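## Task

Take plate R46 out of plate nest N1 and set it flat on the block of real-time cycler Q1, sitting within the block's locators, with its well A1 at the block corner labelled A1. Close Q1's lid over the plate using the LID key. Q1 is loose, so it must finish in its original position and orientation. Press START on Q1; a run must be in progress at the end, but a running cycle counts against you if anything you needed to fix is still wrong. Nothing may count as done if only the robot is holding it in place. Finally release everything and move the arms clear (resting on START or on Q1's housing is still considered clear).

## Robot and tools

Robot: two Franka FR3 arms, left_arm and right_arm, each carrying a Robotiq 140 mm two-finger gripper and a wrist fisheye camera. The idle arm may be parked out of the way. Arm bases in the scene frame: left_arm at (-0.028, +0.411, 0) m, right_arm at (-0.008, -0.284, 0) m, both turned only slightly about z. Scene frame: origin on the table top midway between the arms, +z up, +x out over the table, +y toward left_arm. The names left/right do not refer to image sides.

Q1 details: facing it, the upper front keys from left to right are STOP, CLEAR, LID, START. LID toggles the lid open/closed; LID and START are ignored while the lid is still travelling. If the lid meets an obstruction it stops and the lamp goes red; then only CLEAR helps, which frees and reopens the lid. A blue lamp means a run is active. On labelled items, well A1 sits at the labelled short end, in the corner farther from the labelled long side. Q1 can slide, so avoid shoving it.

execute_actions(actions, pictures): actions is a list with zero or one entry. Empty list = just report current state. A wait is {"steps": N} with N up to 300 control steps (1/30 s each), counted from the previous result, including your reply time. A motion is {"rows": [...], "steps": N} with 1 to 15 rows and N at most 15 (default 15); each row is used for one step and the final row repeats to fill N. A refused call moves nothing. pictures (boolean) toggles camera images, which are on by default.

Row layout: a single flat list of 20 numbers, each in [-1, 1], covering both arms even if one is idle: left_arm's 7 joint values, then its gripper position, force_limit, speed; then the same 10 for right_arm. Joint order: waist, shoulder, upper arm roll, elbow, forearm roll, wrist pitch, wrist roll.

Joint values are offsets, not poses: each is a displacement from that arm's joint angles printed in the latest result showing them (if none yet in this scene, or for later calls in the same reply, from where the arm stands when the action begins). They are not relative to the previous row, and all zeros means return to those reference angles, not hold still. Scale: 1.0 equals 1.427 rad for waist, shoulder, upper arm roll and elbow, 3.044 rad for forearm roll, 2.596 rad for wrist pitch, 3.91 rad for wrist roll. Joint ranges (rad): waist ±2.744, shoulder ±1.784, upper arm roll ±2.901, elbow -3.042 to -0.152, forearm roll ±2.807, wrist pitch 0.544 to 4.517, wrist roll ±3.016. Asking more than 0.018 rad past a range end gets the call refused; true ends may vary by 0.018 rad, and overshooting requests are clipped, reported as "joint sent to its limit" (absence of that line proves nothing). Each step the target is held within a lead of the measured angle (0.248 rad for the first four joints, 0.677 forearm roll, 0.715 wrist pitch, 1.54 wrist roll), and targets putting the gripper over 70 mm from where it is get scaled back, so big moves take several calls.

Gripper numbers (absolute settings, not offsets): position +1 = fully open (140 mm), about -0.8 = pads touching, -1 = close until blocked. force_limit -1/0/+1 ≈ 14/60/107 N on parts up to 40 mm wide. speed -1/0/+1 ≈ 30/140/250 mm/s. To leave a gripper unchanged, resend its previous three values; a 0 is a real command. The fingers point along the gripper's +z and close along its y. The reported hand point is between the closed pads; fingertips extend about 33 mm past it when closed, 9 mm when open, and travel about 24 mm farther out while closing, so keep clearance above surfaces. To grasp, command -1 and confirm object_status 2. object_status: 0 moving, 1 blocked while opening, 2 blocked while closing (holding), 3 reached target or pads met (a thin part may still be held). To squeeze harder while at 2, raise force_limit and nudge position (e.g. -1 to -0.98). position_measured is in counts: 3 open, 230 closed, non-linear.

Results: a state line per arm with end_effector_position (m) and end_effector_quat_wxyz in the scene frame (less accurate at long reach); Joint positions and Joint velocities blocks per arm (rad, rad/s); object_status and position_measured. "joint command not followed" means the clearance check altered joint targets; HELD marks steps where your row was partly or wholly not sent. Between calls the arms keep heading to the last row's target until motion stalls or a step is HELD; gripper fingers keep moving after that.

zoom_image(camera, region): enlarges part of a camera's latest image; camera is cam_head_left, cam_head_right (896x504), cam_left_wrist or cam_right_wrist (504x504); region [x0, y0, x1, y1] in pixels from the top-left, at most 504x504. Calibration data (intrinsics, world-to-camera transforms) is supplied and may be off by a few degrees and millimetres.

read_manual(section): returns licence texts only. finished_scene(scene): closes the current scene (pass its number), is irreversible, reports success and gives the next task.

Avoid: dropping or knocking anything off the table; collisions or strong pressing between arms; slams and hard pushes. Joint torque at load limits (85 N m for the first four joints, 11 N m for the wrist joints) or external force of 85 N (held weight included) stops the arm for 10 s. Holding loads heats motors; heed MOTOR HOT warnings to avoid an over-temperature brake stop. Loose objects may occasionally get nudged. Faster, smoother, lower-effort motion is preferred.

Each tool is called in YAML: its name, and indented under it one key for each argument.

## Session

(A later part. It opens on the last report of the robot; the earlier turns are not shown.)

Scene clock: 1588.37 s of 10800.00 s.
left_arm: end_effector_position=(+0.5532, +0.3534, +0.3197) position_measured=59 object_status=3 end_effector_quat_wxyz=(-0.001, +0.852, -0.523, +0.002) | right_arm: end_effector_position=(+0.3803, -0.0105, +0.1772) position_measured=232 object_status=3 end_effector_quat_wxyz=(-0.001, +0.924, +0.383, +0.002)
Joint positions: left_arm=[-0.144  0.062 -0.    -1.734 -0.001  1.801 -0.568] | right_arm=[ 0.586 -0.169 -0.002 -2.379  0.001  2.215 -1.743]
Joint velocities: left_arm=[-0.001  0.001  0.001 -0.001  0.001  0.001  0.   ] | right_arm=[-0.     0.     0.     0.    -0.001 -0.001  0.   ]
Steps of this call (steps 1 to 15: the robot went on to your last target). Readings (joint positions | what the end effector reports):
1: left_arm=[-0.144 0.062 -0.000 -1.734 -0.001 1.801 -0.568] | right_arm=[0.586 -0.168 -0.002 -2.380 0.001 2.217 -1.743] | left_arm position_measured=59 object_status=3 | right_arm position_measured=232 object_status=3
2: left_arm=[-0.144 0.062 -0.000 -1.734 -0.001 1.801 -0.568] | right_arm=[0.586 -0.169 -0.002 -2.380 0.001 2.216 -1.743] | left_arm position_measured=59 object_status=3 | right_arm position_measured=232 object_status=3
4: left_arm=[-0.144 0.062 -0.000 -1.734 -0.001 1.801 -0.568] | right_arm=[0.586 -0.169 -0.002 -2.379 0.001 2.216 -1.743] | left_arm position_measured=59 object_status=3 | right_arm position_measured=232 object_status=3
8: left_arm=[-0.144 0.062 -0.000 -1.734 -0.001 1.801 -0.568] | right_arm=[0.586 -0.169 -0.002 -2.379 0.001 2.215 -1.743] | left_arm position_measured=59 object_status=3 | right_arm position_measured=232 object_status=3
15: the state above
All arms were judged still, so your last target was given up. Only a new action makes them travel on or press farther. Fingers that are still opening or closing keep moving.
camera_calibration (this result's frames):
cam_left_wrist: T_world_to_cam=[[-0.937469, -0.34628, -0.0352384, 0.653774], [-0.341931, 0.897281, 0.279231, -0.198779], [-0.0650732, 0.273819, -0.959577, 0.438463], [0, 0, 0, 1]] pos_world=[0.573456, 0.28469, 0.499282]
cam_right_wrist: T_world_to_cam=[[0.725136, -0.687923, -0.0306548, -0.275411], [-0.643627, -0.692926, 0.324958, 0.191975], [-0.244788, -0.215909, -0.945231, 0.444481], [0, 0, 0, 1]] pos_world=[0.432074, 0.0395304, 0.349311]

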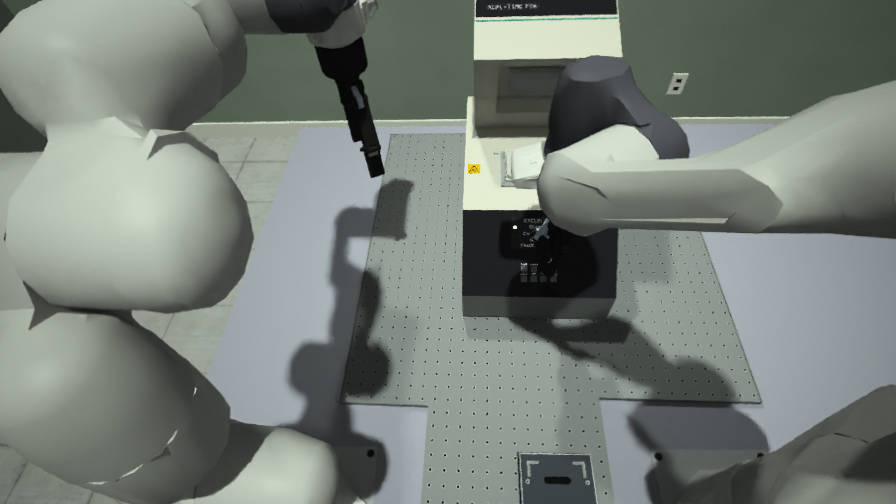

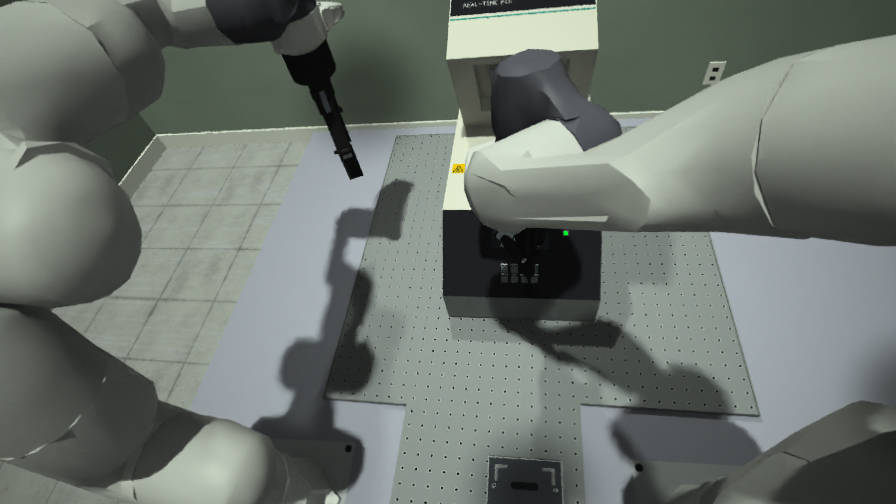

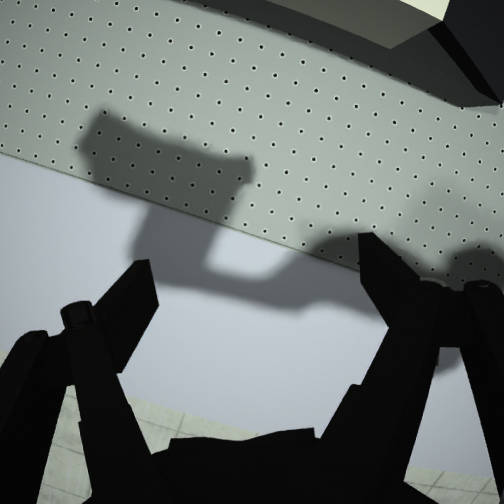

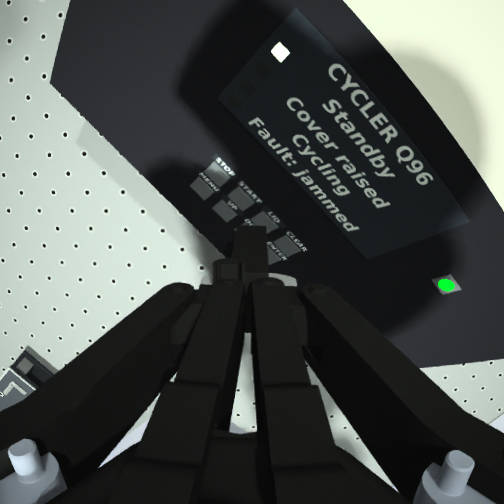

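execute_actions:
  actions:
    - {"rows": [ [0,0,0,0,0,0,0,0.55,-0.4,-0.6, 0.0003,0.0003,0,0.0003,0,-0.0005,0,-1,-0.5,0], [0,0,0,0,0,0,0,0.55,-0.4,-0.6, 0.0012,0.0013,0,0.0012,0,-0.0010,0,-1,-0.5,0], [0,0,0,0,0,0,0,0.55,-0.4,-0.6, 0.0025,0.0028,0,0.0026,0,-0.0015,0,-1,-0.5,0], [0,0,0,0,0,0,0,0.55,-0.4,-0.6, 0.0042,0.0047,0,0.0044,0,-0.0020,0,-1,-0.5,0], [0,0,0,0,0,0,0,0.55,-0.4,-0.6, 0.0062,0.0070,0,0.0065,0,-0.0023,0,-1,-0.5,0], [0,0,0,0,0,0,0,0.55,-0.4,-0.6, 0.0084,0.0095,0,0.0089,0,-0.0023,0,-1,-0.5,0], [0,0,0,0,0,0,0,0.55,-0.4,-0.6, 0.0107,0.0122,0,0.0113,0,-0.0023,0,-1,-0.5,0], [0,0,0,0,0,0,0,0.55,-0.4,-0.6, 0.0131,0.0148,0,0.0139,0,-0.0023,0,-1,-0.5,0], [0,0,0,0,0,0,0,0.55,-0.4,-0.6, 0.0154,0.0175,0,0.0163,0,-0.0023,0,-1,-0.5,0], [0,0,0,0,0,0,0,0.55,-0.4,-0.6, 0.0176,0.0200,0,0.0187,0,-0.0023,0,-1,-0.5,0], [0,0,0,0,0,0,0,0.55,-0.4,-0.6, 0.0196,0.0223,0,0.0208,0,-0.0023,0,-1,-0.5,0], [0,0,0,0,0,0,0,0.55,-0.4,-0.6, 0.0213,0.0242,0,0.0226,0,-0.0023,0,-1,-0.5,0], [0,0,0,0,0,0,0,0.55,-0.4,-0.6, 0.0226,0.0257,0,0.0240,0,-0.0023,0,-1,-0.5,0], [0,0,0,0,0,0,0,0.55,-0.4,-0.6, 0.0235,0.0267,0,0.0249,0,-0.0023,0,-1,-0.5,0], [0,0,0,0,0,0,0,0.55,-0.4,-0.6, 0.0238,0.0270,0,0.0252,0,-0.0023,0,-1,-0.5,0] ], "steps": 15}
  pictures: false

execute_actions:
  actions:
    - {"steps": 12}

zoom_image:
  camera: "cam_right_wrist"
  region: [180, 150, 340, 290]

Scene clock: 1620.70 s of 10800.00 s.
left_arm: end_effector_position=(+0.5532, +0.3534, +0.3197) position_measured=59 object_status=3 end_effector_quat_wxyz=(-0.001, +0.852, -0.523, +0.002) | right_arm: end_effector_position=(+0.3793, +0.0062, +0.1747) position_measured=232 object_status=3 end_effector_quat_wxyz=(-0.001, +0.918, +0.396, -0.000)
Joint positions: left_arm=[-0.144  0.062 -0.    -1.734 -0.001  1.801 -0.568] | right_arm=[ 0.615 -0.136 -0.002 -2.349  0.001  2.213 -1.743]
Joint velocities: left_arm=[-0.001  0.001  0.001  0.001  0.     0.    -0.001] | right_arm=[ 0.046  0.049  0.     0.042  0.001 -0.002  0.   ]
Steps of this call (steps 1 to 360: nothing new was sent; then 19.83 s passed at rest; steps 361 to 375: all 15 steps of this action). Readings (joint positions | what the end effector reports):
361: left_arm=[-0.144 0.062 -0.000 -1.734 -0.001 1.801 -0.568] | right_arm=[0.586 -0.169 -0.002 -2.379 0.001 2.214 -1.743] | left_arm position_measured=59 object_status=3 | right_arm position_measured=232 object_status=3
362: left_arm=[-0.144 0.062 -0.000 -1.734 -0.001 1.801 -0.568] | right_arm=[0.586 -0.169 -0.002 -2.379 0.001 2.214 -1.743] | left_arm position_measured=59 object_status=3 | right_arm position_measured=232 object_status=3
364: left_arm=[-0.144 0.062 -0.000 -1.734 -0.001 1.801 -0.568] | right_arm=[0.587 -0.168 -0.002 -2.378 0.001 2.214 -1.743] | left_arm position_measured=59 object_status=3 | right_arm position_measured=232 object_status=3
368: left_arm=[-0.144 0.062 -0.000 -1.734 -0.001 1.801 -0.568] | right_arm=[0.596 -0.157 -0.002 -2.368 0.001 2.213 -1.743] | left_arm position_measured=59 object_status=3 | right_arm position_measured=232 object_status=3
375: the state above

Scene clock: 1621.10 s of 10800.00 s.
left_arm: end_effector_position=(+0.5532, +0.3534, +0.3197) position_measured=59 object_status=3 end_effector_quat_wxyz=(-0.001, +0.852, -0.523, +0.002) | right_arm: end_effector_position=(+0.3793, +0.0079, +0.1746) position_measured=232 object_status=3 end_effector_quat_wxyz=(-0.001, +0.918, +0.397, -0.000)
Joint positions: left_arm=[-0.144  0.062 -0.    -1.734 -0.001  1.801 -0.568] | right_arm=[ 0.618 -0.133 -0.002 -2.346  0.001  2.213 -1.743]
Joint velocities: left_arm=[-0.     0.001  0.    -0.001 -0.    -0.001  0.   ] | right_arm=[-0.     0.001 -0.001 -0.    -0.    -0.     0.   ]
Steps of this call (steps 1 to 12: the robot went on to your last target). Readings (joint positions | what the end effector reports):
1: left_arm=[-0.144 0.062 -0.000 -1.734 -0.001 1.801 -0.568] | right_arm=[0.617 -0.134 -0.002 -2.348 0.001 2.213 -1.743] | left_arm position_measured=59 object_status=3 | right_arm position_measured=232 object_status=3
2: left_arm=[-0.144 0.062 -0.000 -1.734 -0.001 1.801 -0.568] | right_arm=[0.617 -0.134 -0.002 -2.347 0.001 2.213 -1.743] | left_arm position_measured=59 object_status=3 | right_arm position_measured=232 object_status=3
4: left_arm=[-0.144 0.062 -0.000 -1.734 -0.001 1.801 -0.568] | right_arm=[0.618 -0.133 -0.002 -2.346 0.001 2.213 -1.743] | left_arm position_measured=59 object_status=3 | right_arm position_measured=232 object_status=3
8: left_arm=[-0.144 0.062 -0.000 -1.734 -0.001 1.801 -0.568] | right_arm=[0.618 -0.133 -0.002 -2.346 0.001 2.213 -1.743] | left_arm position_measured=59 object_status=3 | right_arm position_measured=232 object_status=3
12: the state above
camera_calibration (this result's frames):
cam_left_wrist: T_world_to_cam=[[-0.937469, -0.34628, -0.0352384, 0.653774], [-0.341932, 0.897281, 0.27923, -0.198779], [-0.0650732, 0.273819, -0.959577, 0.438463], [0, 0, 0, 1]] pos_world=[0.573456, 0.28469, 0.499282]
cam_right_wrist: T_world_to_cam=[[0.746762, -0.664349, -0.0314096, -0.27042], [-0.619963, -0.712415, 0.328801, 0.195412], [-0.240815, -0.226063, -0.943877, 0.44414], [0, 0, 0, 1]] pos_world=[0.430043, 0.0599647, 0.346468]

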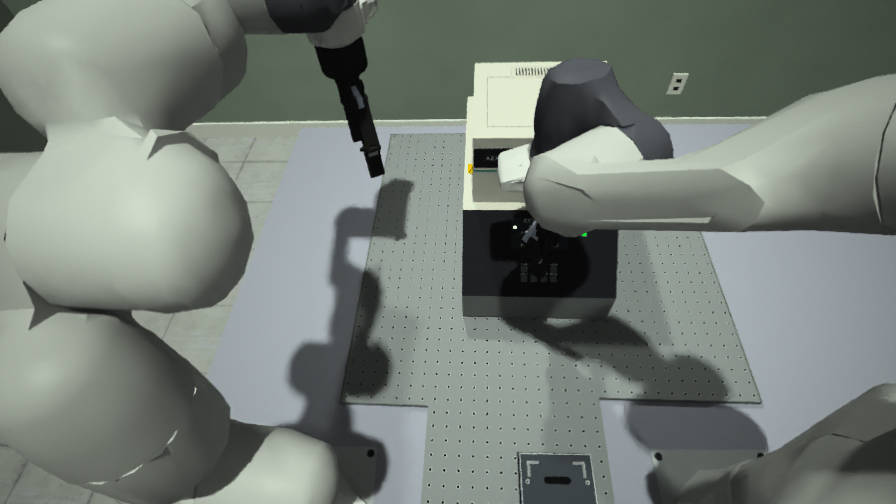

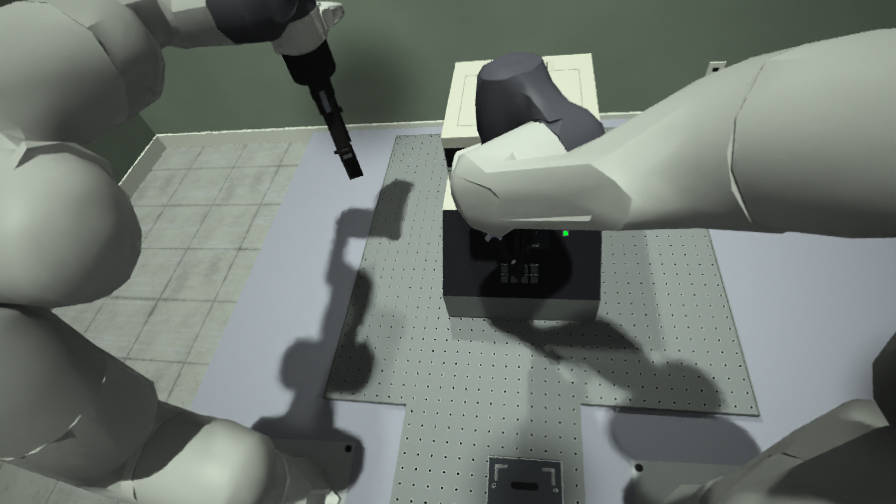

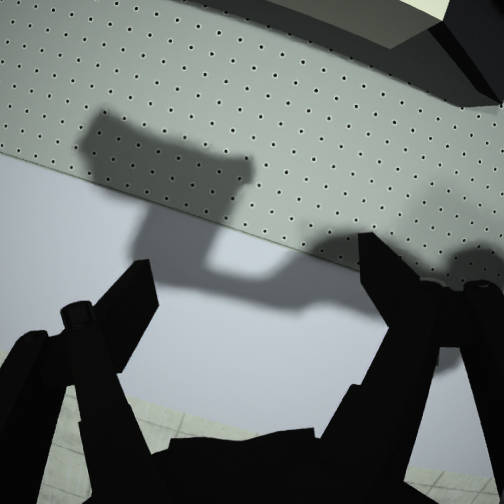

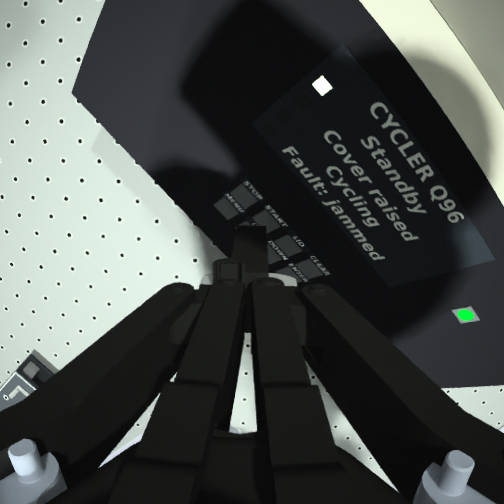

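Region (180, 150, 340, 290) of cam_right_wrist's 504x504 image, scaled by 3.150, with more detail than that image has; it fills the top 441 rows of this view, and the rest is white.

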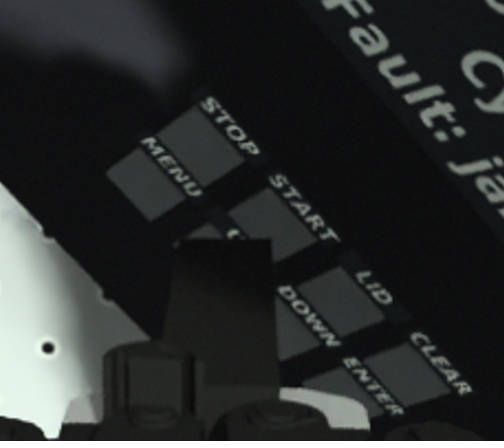

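execute_actions:
  actions:
    - {"rows": [ [0,0,0,0,0,0,0,0.55,-0.4,-0.6, 0,0.0002,0,-0.0008,0,0.0022,0,-1,-0.5,0], [0,0,0,0,0,0,0,0.55,-0.4,-0.6, 0,0.0006,0,-0.0012,0,0.0044,0,-1,-0.5,0], [0,0,0,0,0,0,0,0.55,-0.4,-0.6, 0,0.0013,0,-0.0018,0,0.0066,0,-1,-0.5,0], [0,0,0,0,0,0,0,0.55,-0.4,-0.6, 0,0.0022,0,-0.0026,0,0.0087,0,-1,-0.5,0], [0,0,0,0,0,0,0,0.55,-0.4,-0.6, 0,0.0032,0,-0.0035,0,0.0109,0,-1,-0.5,0], [0,0,0,0,0,0,0,0.55,-0.4,-0.6, 0,0.0044,0,-0.0045,0,0.0131,0,-1,-0.5,0], [0,0,0,0,0,0,0,0.55,-0.4,-0.6, 0,0.0056,0,-0.0056,0,0.0131,0,-1,-0.5,0], [0,0,0,0,0,0,0,0.55,-0.4,-0.6, 0,0.0068,0,-0.0067,0,0.0131,0,-1,-0.5,0], [0,0,0,0,0,0,0,0.55,-0.4,-0.6, 0,0.0080,0,-0.0078,0,0.0131,0,-1,-0.5,0], [0,0,0,0,0,0,0,0.55,-0.4,-0.6, 0,0.0092,0,-0.0088,0,0.0131,0,-1,-0.5,0], [0,0,0,0,0,0,0,0.55,-0.4,-0.6, 0,0.0102,0,-0.0097,0,0.0131,0,-1,-0.5,0], [0,0,0,0,0,0,0,0.55,-0.4,-0.6, 0,0.0111,0,-0.0105,0,0.0131,0,-1,-0.5,0], [0,0,0,0,0,0,0,0.55,-0.4,-0.6, 0,0.0118,0,-0.0111,0,0.0131,0,-1,-0.5,0], [0,0,0,0,0,0,0,0.55,-0.4,-0.6, 0,0.0123,0,-0.0115,0,0.0131,0,-1,-0.5,0], [0,0,0,0,0,0,0,0.55,-0.4,-0.6, 0,0.0125,0,-0.0116,0,0.0131,0,-1,-0.5,0] ], "steps": 15}
  pictures: false

execute_actions:
  actions:
    - {"steps": 10}
  pictures: false

execute_actions:
  actions:
    - {"rows": [ [0,0,0,0,0,0,0,0.55,-0.4,-0.6, 0,-0.0013,0,0,0,-0.0056,0,-1,-0.5,0], [0,0,0,0,0,0,0,0.55,-0.4,-0.6, 0,-0.0048,0,0,0,-0.0112,0,-1,-0.5,0], [0,0,0,0,0,0,0,0.55,-0.4,-0.6, 0,-0.0103,0,0,0,-0.0169,0,-1,-0.5,0], [0,0,0,0,0,0,0,0.55,-0.4,-0.6, 0,-0.0173,0,0,0,-0.0225,0,-1,-0.5,0], [0,0,0,0,0,0,0,0.55,-0.4,-0.6, 0,-0.0256,0,0,0,-0.0281,0,-1,-0.5,0], [0,0,0,0,0,0,0,0.55,-0.4,-0.6, 0,-0.0348,0,0,0,-0.0337,0,-1,-0.5,0], [0,0,0,0,0,0,0,0.55,-0.4,-0.6, 0,-0.0445,0,0,0,-0.0393,0,-1,-0.5,0], [0,0,0,0,0,0,0,0.55,-0.4,-0.6, 0,-0.0543,0,0,0,-0.0450,0,-1,-0.5,0], [0,0,0,0,0,0,0,0.55,-0.4,-0.6, 0,-0.0640,0,0,0,-0.0506,0,-1,-0.5,0], [0,0,0,0,0,0,0,0.55,-0.4,-0.6, 0,-0.0732,0,0,0,-0.0562,0,-1,-0.5,0], [0,0,0,0,0,0,0,0.55,-0.4,-0.6, 0,-0.0815,0,0,0,-0.0562,0,-1,-0.5,0], [0,0,0,0,0,0,0,0.55,-0.4,-0.6, 0,-0.0885,0,0,0,-0.0562,0,-1,-0.5,0], [0,0,0,0,0,0,0,0.55,-0.4,-0.6, 0,-0.0940,0,0,0,-0.0562,0,-1,-0.5,0], [0,0,0,0,0,0,0,0.55,-0.4,-0.6, 0,-0.0975,0,0,0,-0.0562,0,-1,-0.5,0], [0,0,0,0,0,0,0,0.55,-0.4,-0.6, 0,-0.0988,0,0,0,-0.0562,0,-1,-0.5,0] ], "steps": 15}
  pictures: false

execute_actions:
  actions:
    - {"steps": 12}

Scene clock: 1668.80 s of 10800.00 s.
left_arm: end_effector_position=(+0.5532, +0.3534, +0.3197) position_measured=59 object_status=3 end_effector_quat_wxyz=(-0.001, +0.852, -0.523, +0.002) | right_arm: end_effector_position=(+0.3796, +0.0081, +0.1651) position_measured=232 object_status=3 end_effector_quat_wxyz=(-0.001, +0.918, +0.397, +0.000)
Joint positions: left_arm=[-0.144  0.062 -0.    -1.734 -0.001  1.801 -0.568] | right_arm=[ 0.618 -0.119 -0.002 -2.358  0.001  2.24  -1.743]
Joint velocities: left_arm=[ 0.001  0.001 -0.001 -0.    -0.001  0.001  0.001] | right_arm=[ 0.001  0.007  0.    -0.009 -0.001  0.016  0.001]
Steps of this call (steps 1 to 15: the robot went on to your last target; steps 16 to 90: nothing new was sent; then 44.20 s passed at rest; steps 91 to 105: all 15 steps of this action). Readings (joint positions | what the end effector reports):
91: left_arm=[-0.144 0.062 -0.000 -1.734 -0.001 1.801 -0.568] | right_arm=[0.618 -0.133 -0.002 -2.346 0.001 2.213 -1.743] | left_arm position_measured=59 object_status=3 | right_arm position_measured=232 object_status=3
92: left_arm=[-0.144 0.062 -0.000 -1.734 -0.001 1.801 -0.568] | right_arm=[0.618 -0.133 -0.002 -2.346 0.001 2.214 -1.743] | left_arm position_measured=59 object_status=3 | right_arm position_measured=232 object_status=3
94: left_arm=[-0.144 0.062 -0.000 -1.734 -0.001 1.801 -0.568] | right_arm=[0.618 -0.132 -0.002 -2.346 0.001 2.219 -1.743] | left_arm position_measured=59 object_status=3 | right_arm position_measured=232 object_status=3
98: left_arm=[-0.144 0.062 -0.000 -1.734 -0.001 1.801 -0.568] | right_arm=[0.618 -0.129 -0.002 -2.350 0.001 2.232 -1.743] | left_arm position_measured=59 object_status=3 | right_arm position_measured=232 object_status=3
105: the state above

Scene clock: 1669.13 s of 10800.00 s.
left_arm: end_effector_position=(+0.5532, +0.3534, +0.3197) position_measured=59 object_status=3 end_effector_quat_wxyz=(-0.001, +0.852, -0.523, +0.002) | right_arm: end_effector_position=(+0.3797, +0.0082, +0.1650) position_measured=232 object_status=3 end_effector_quat_wxyz=(-0.001, +0.918, +0.397, +0.001)
Joint positions: left_arm=[-0.144  0.062 -0.    -1.734 -0.001  1.801 -0.568] | right_arm=[ 0.618 -0.119 -0.002 -2.359  0.001  2.241 -1.743]
Joint velocities: left_arm=[-0.    -0.     0.    -0.001 -0.     0.     0.001] | right_arm=[ 0.     0.001 -0.001 -0.001 -0.001  0.001  0.   ]
Steps of this call (steps 1 to 10: the robot went on to your last target). Readings (joint positions | what the end effector reports):
1: left_arm=[-0.144 0.062 -0.000 -1.734 -0.001 1.801 -0.568] | right_arm=[0.618 -0.119 -0.002 -2.358 0.001 2.240 -1.743] | left_arm position_measured=59 object_status=3 | right_arm position_measured=232 object_status=3
2: left_arm=[-0.144 0.062 -0.000 -1.734 -0.001 1.801 -0.568] | right_arm=[0.618 -0.119 -0.002 -2.358 0.001 2.240 -1.743] | left_arm position_measured=59 object_status=3 | right_arm position_measured=232 object_status=3
4: left_arm=[-0.144 0.062 -0.000 -1.734 -0.001 1.801 -0.568] | right_arm=[0.618 -0.119 -0.002 -2.358 0.001 2.240 -1.743] | left_arm position_measured=59 object_status=3 | right_arm position_measured=232 object_status=3
8: left_arm=[-0.144 0.062 -0.000 -1.734 -0.001 1.801 -0.568] | right_arm=[0.618 -0.119 -0.002 -2.359 0.001 2.241 -1.743] | left_arm position_measured=59 object_status=3 | right_arm position_measured=232 object_status=3
10: the state above

Scene clock: 1669.63 s of 10800.00 s.
left_arm: end_effector_position=(+0.5532, +0.3534, +0.3197) position_measured=59 object_status=3 end_effector_quat_wxyz=(-0.001, +0.852, -0.523, +0.002) | right_arm: end_effector_position=(+0.3638, -0.0036, +0.2155) position_measured=232 object_status=3 end_effector_quat_wxyz=(-0.002, +0.918, +0.397, +0.005)
Joint positions: left_arm=[-0.144  0.062 -0.    -1.734 -0.001  1.801 -0.568] | right_arm=[ 0.618 -0.248 -0.002 -2.359  0.001  2.121 -1.743]
Joint velocities: left_arm=[-0.001  0.001  0.001 -0.001 -0.     0.001  0.002] | right_arm=[ 0.001 -0.201  0.001  0.008 -0.001 -0.121  0.001]
Steps of this call (steps 1 to 15: all 15 steps of this action). Readings (joint positions | what the end effector reports):
1: left_arm=[-0.144 0.062 -0.000 -1.734 -0.001 1.801 -0.568] | right_arm=[0.618 -0.120 -0.002 -2.359 0.001 2.239 -1.743] | left_arm position_measured=59 object_status=3 | right_arm position_measured=232 object_status=3
2: left_arm=[-0.144 0.062 -0.000 -1.734 -0.001 1.801 -0.568] | right_arm=[0.618 -0.121 -0.002 -2.358 0.001 2.235 -1.743] | left_arm position_measured=59 object_status=3 | right_arm position_measured=232 object_status=3
4: left_arm=[-0.144 0.062 -0.000 -1.734 -0.001 1.801 -0.568] | right_arm=[0.618 -0.128 -0.002 -2.359 0.001 2.222 -1.743] | left_arm position_measured=59 object_status=3 | right_arm position_measured=232 object_status=3
8: left_arm=[-0.144 0.062 -0.000 -1.734 -0.001 1.801 -0.568] | right_arm=[0.618 -0.166 -0.002 -2.359 0.001 2.181 -1.743] | left_arm position_measured=59 object_status=3 | right_arm position_measured=232 object_status=3
15: the state above

Scene clock: 1670.03 s of 10800.00 s.
left_arm: end_effector_position=(+0.5532, +0.3534, +0.3197) position_measured=59 object_status=3 end_effector_quat_wxyz=(-0.001, +0.852, -0.523, +0.002) | right_arm: end_effector_position=(+0.3600, -0.0065, +0.2189) position_measured=232 object_status=3 end_effector_quat_wxyz=(-0.001, +0.918, +0.397, +0.001)
Joint positions: left_arm=[-0.144  0.062 -0.    -1.734 -0.001  1.801 -0.568] | right_arm=[ 0.618 -0.259 -0.002 -2.358  0.001  2.101 -1.743]
Joint velocities: left_arm=[ 0.001 -0.     0.    -0.    -0.     0.    -0.002] | right_arm=[-0.001 -0.     0.001 -0.    -0.    -0.012  0.   ]
Steps of this call (steps 1 to 12: the robot went on to your last target). Readings (joint positions | what the end effector reports):
1: left_arm=[-0.144 0.062 -0.000 -1.734 -0.001 1.801 -0.568] | right_arm=[0.618 -0.254 -0.002 -2.358 0.001 2.117 -1.743] | left_arm position_measured=59 object_status=3 | right_arm position_measured=232 object_status=3
2: left_arm=[-0.144 0.062 -0.000 -1.734 -0.001 1.801 -0.568] | right_arm=[0.618 -0.257 -0.002 -2.358 0.001 2.114 -1.743] | left_arm position_measured=59 object_status=3 | right_arm position_measured=232 object_status=3
4: left_arm=[-0.144 0.062 -0.000 -1.734 -0.001 1.801 -0.568] | right_arm=[0.618 -0.259 -0.002 -2.358 0.001 2.110 -1.743] | left_arm position_measured=59 object_status=3 | right_arm position_measured=232 object_status=3
8: left_arm=[-0.144 0.062 -0.000 -1.734 -0.001 1.801 -0.568] | right_arm=[0.618 -0.259 -0.002 -2.358 0.001 2.104 -1.743] | left_arm position_measured=59 object_status=3 | right_arm position_measured=232 object_status=3
12: the state above
camera_calibration (this result's frames):
cam_left_wrist: T_world_to_cam=[[-0.937469, -0.34628, -0.0352386, 0.653774], [-0.341932, 0.897281, 0.27923, -0.198779], [-0.065073, 0.273819, -0.959577, 0.438463], [0, 0, 0, 1]] pos_world=[0.573456, 0.28469, 0.499282]
cam_right_wrist: T_world_to_cam=[[0.746982, -0.664107, -0.0312987, -0.264263], [-0.620272, -0.713078, 0.326776, 0.15912], [-0.239333, -0.224682, -0.944583, 0.477585], [0, 0, 0, 1]] pos_world=[0.410399, 0.045271, 0.390851]

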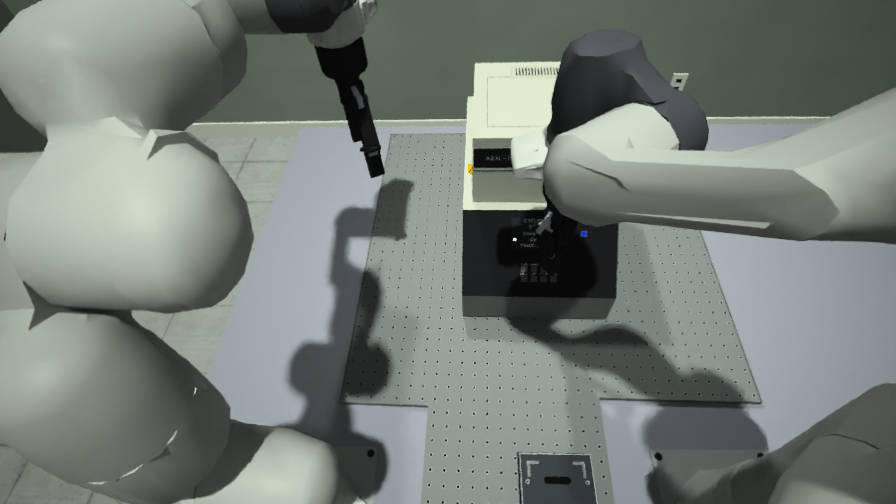

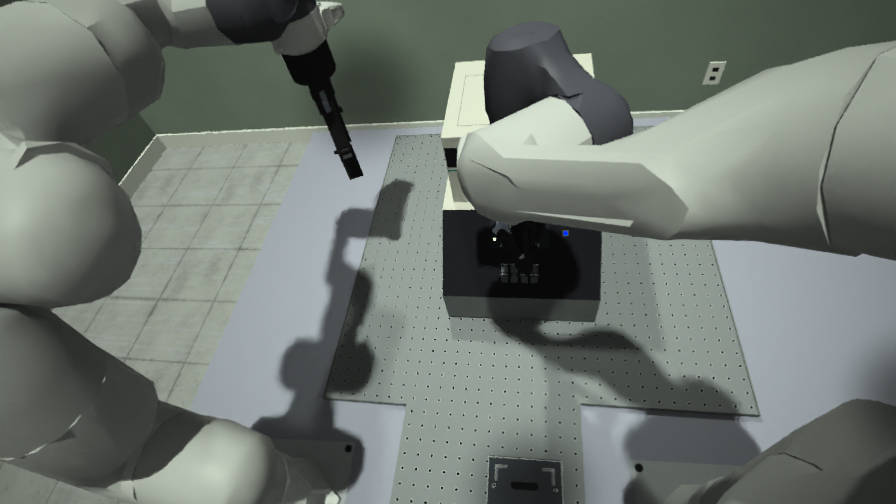

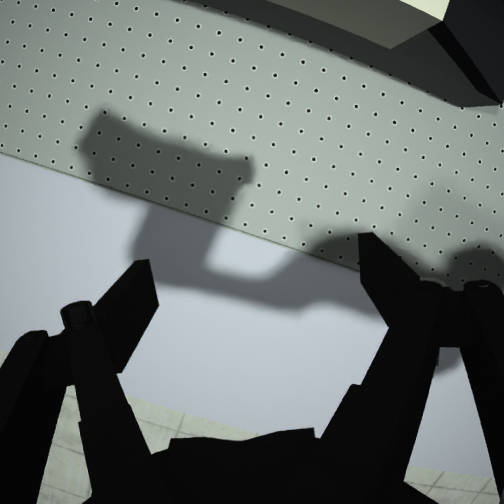

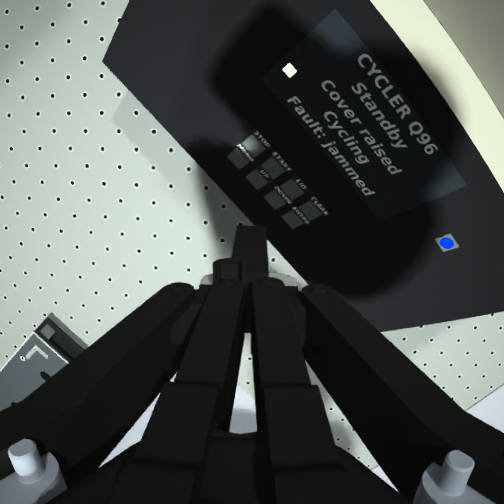

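The lamp is blue, the display shows Cycling, and both arms are clear.

finished_scene:
  scene: 2

The scene is finished: the task was done.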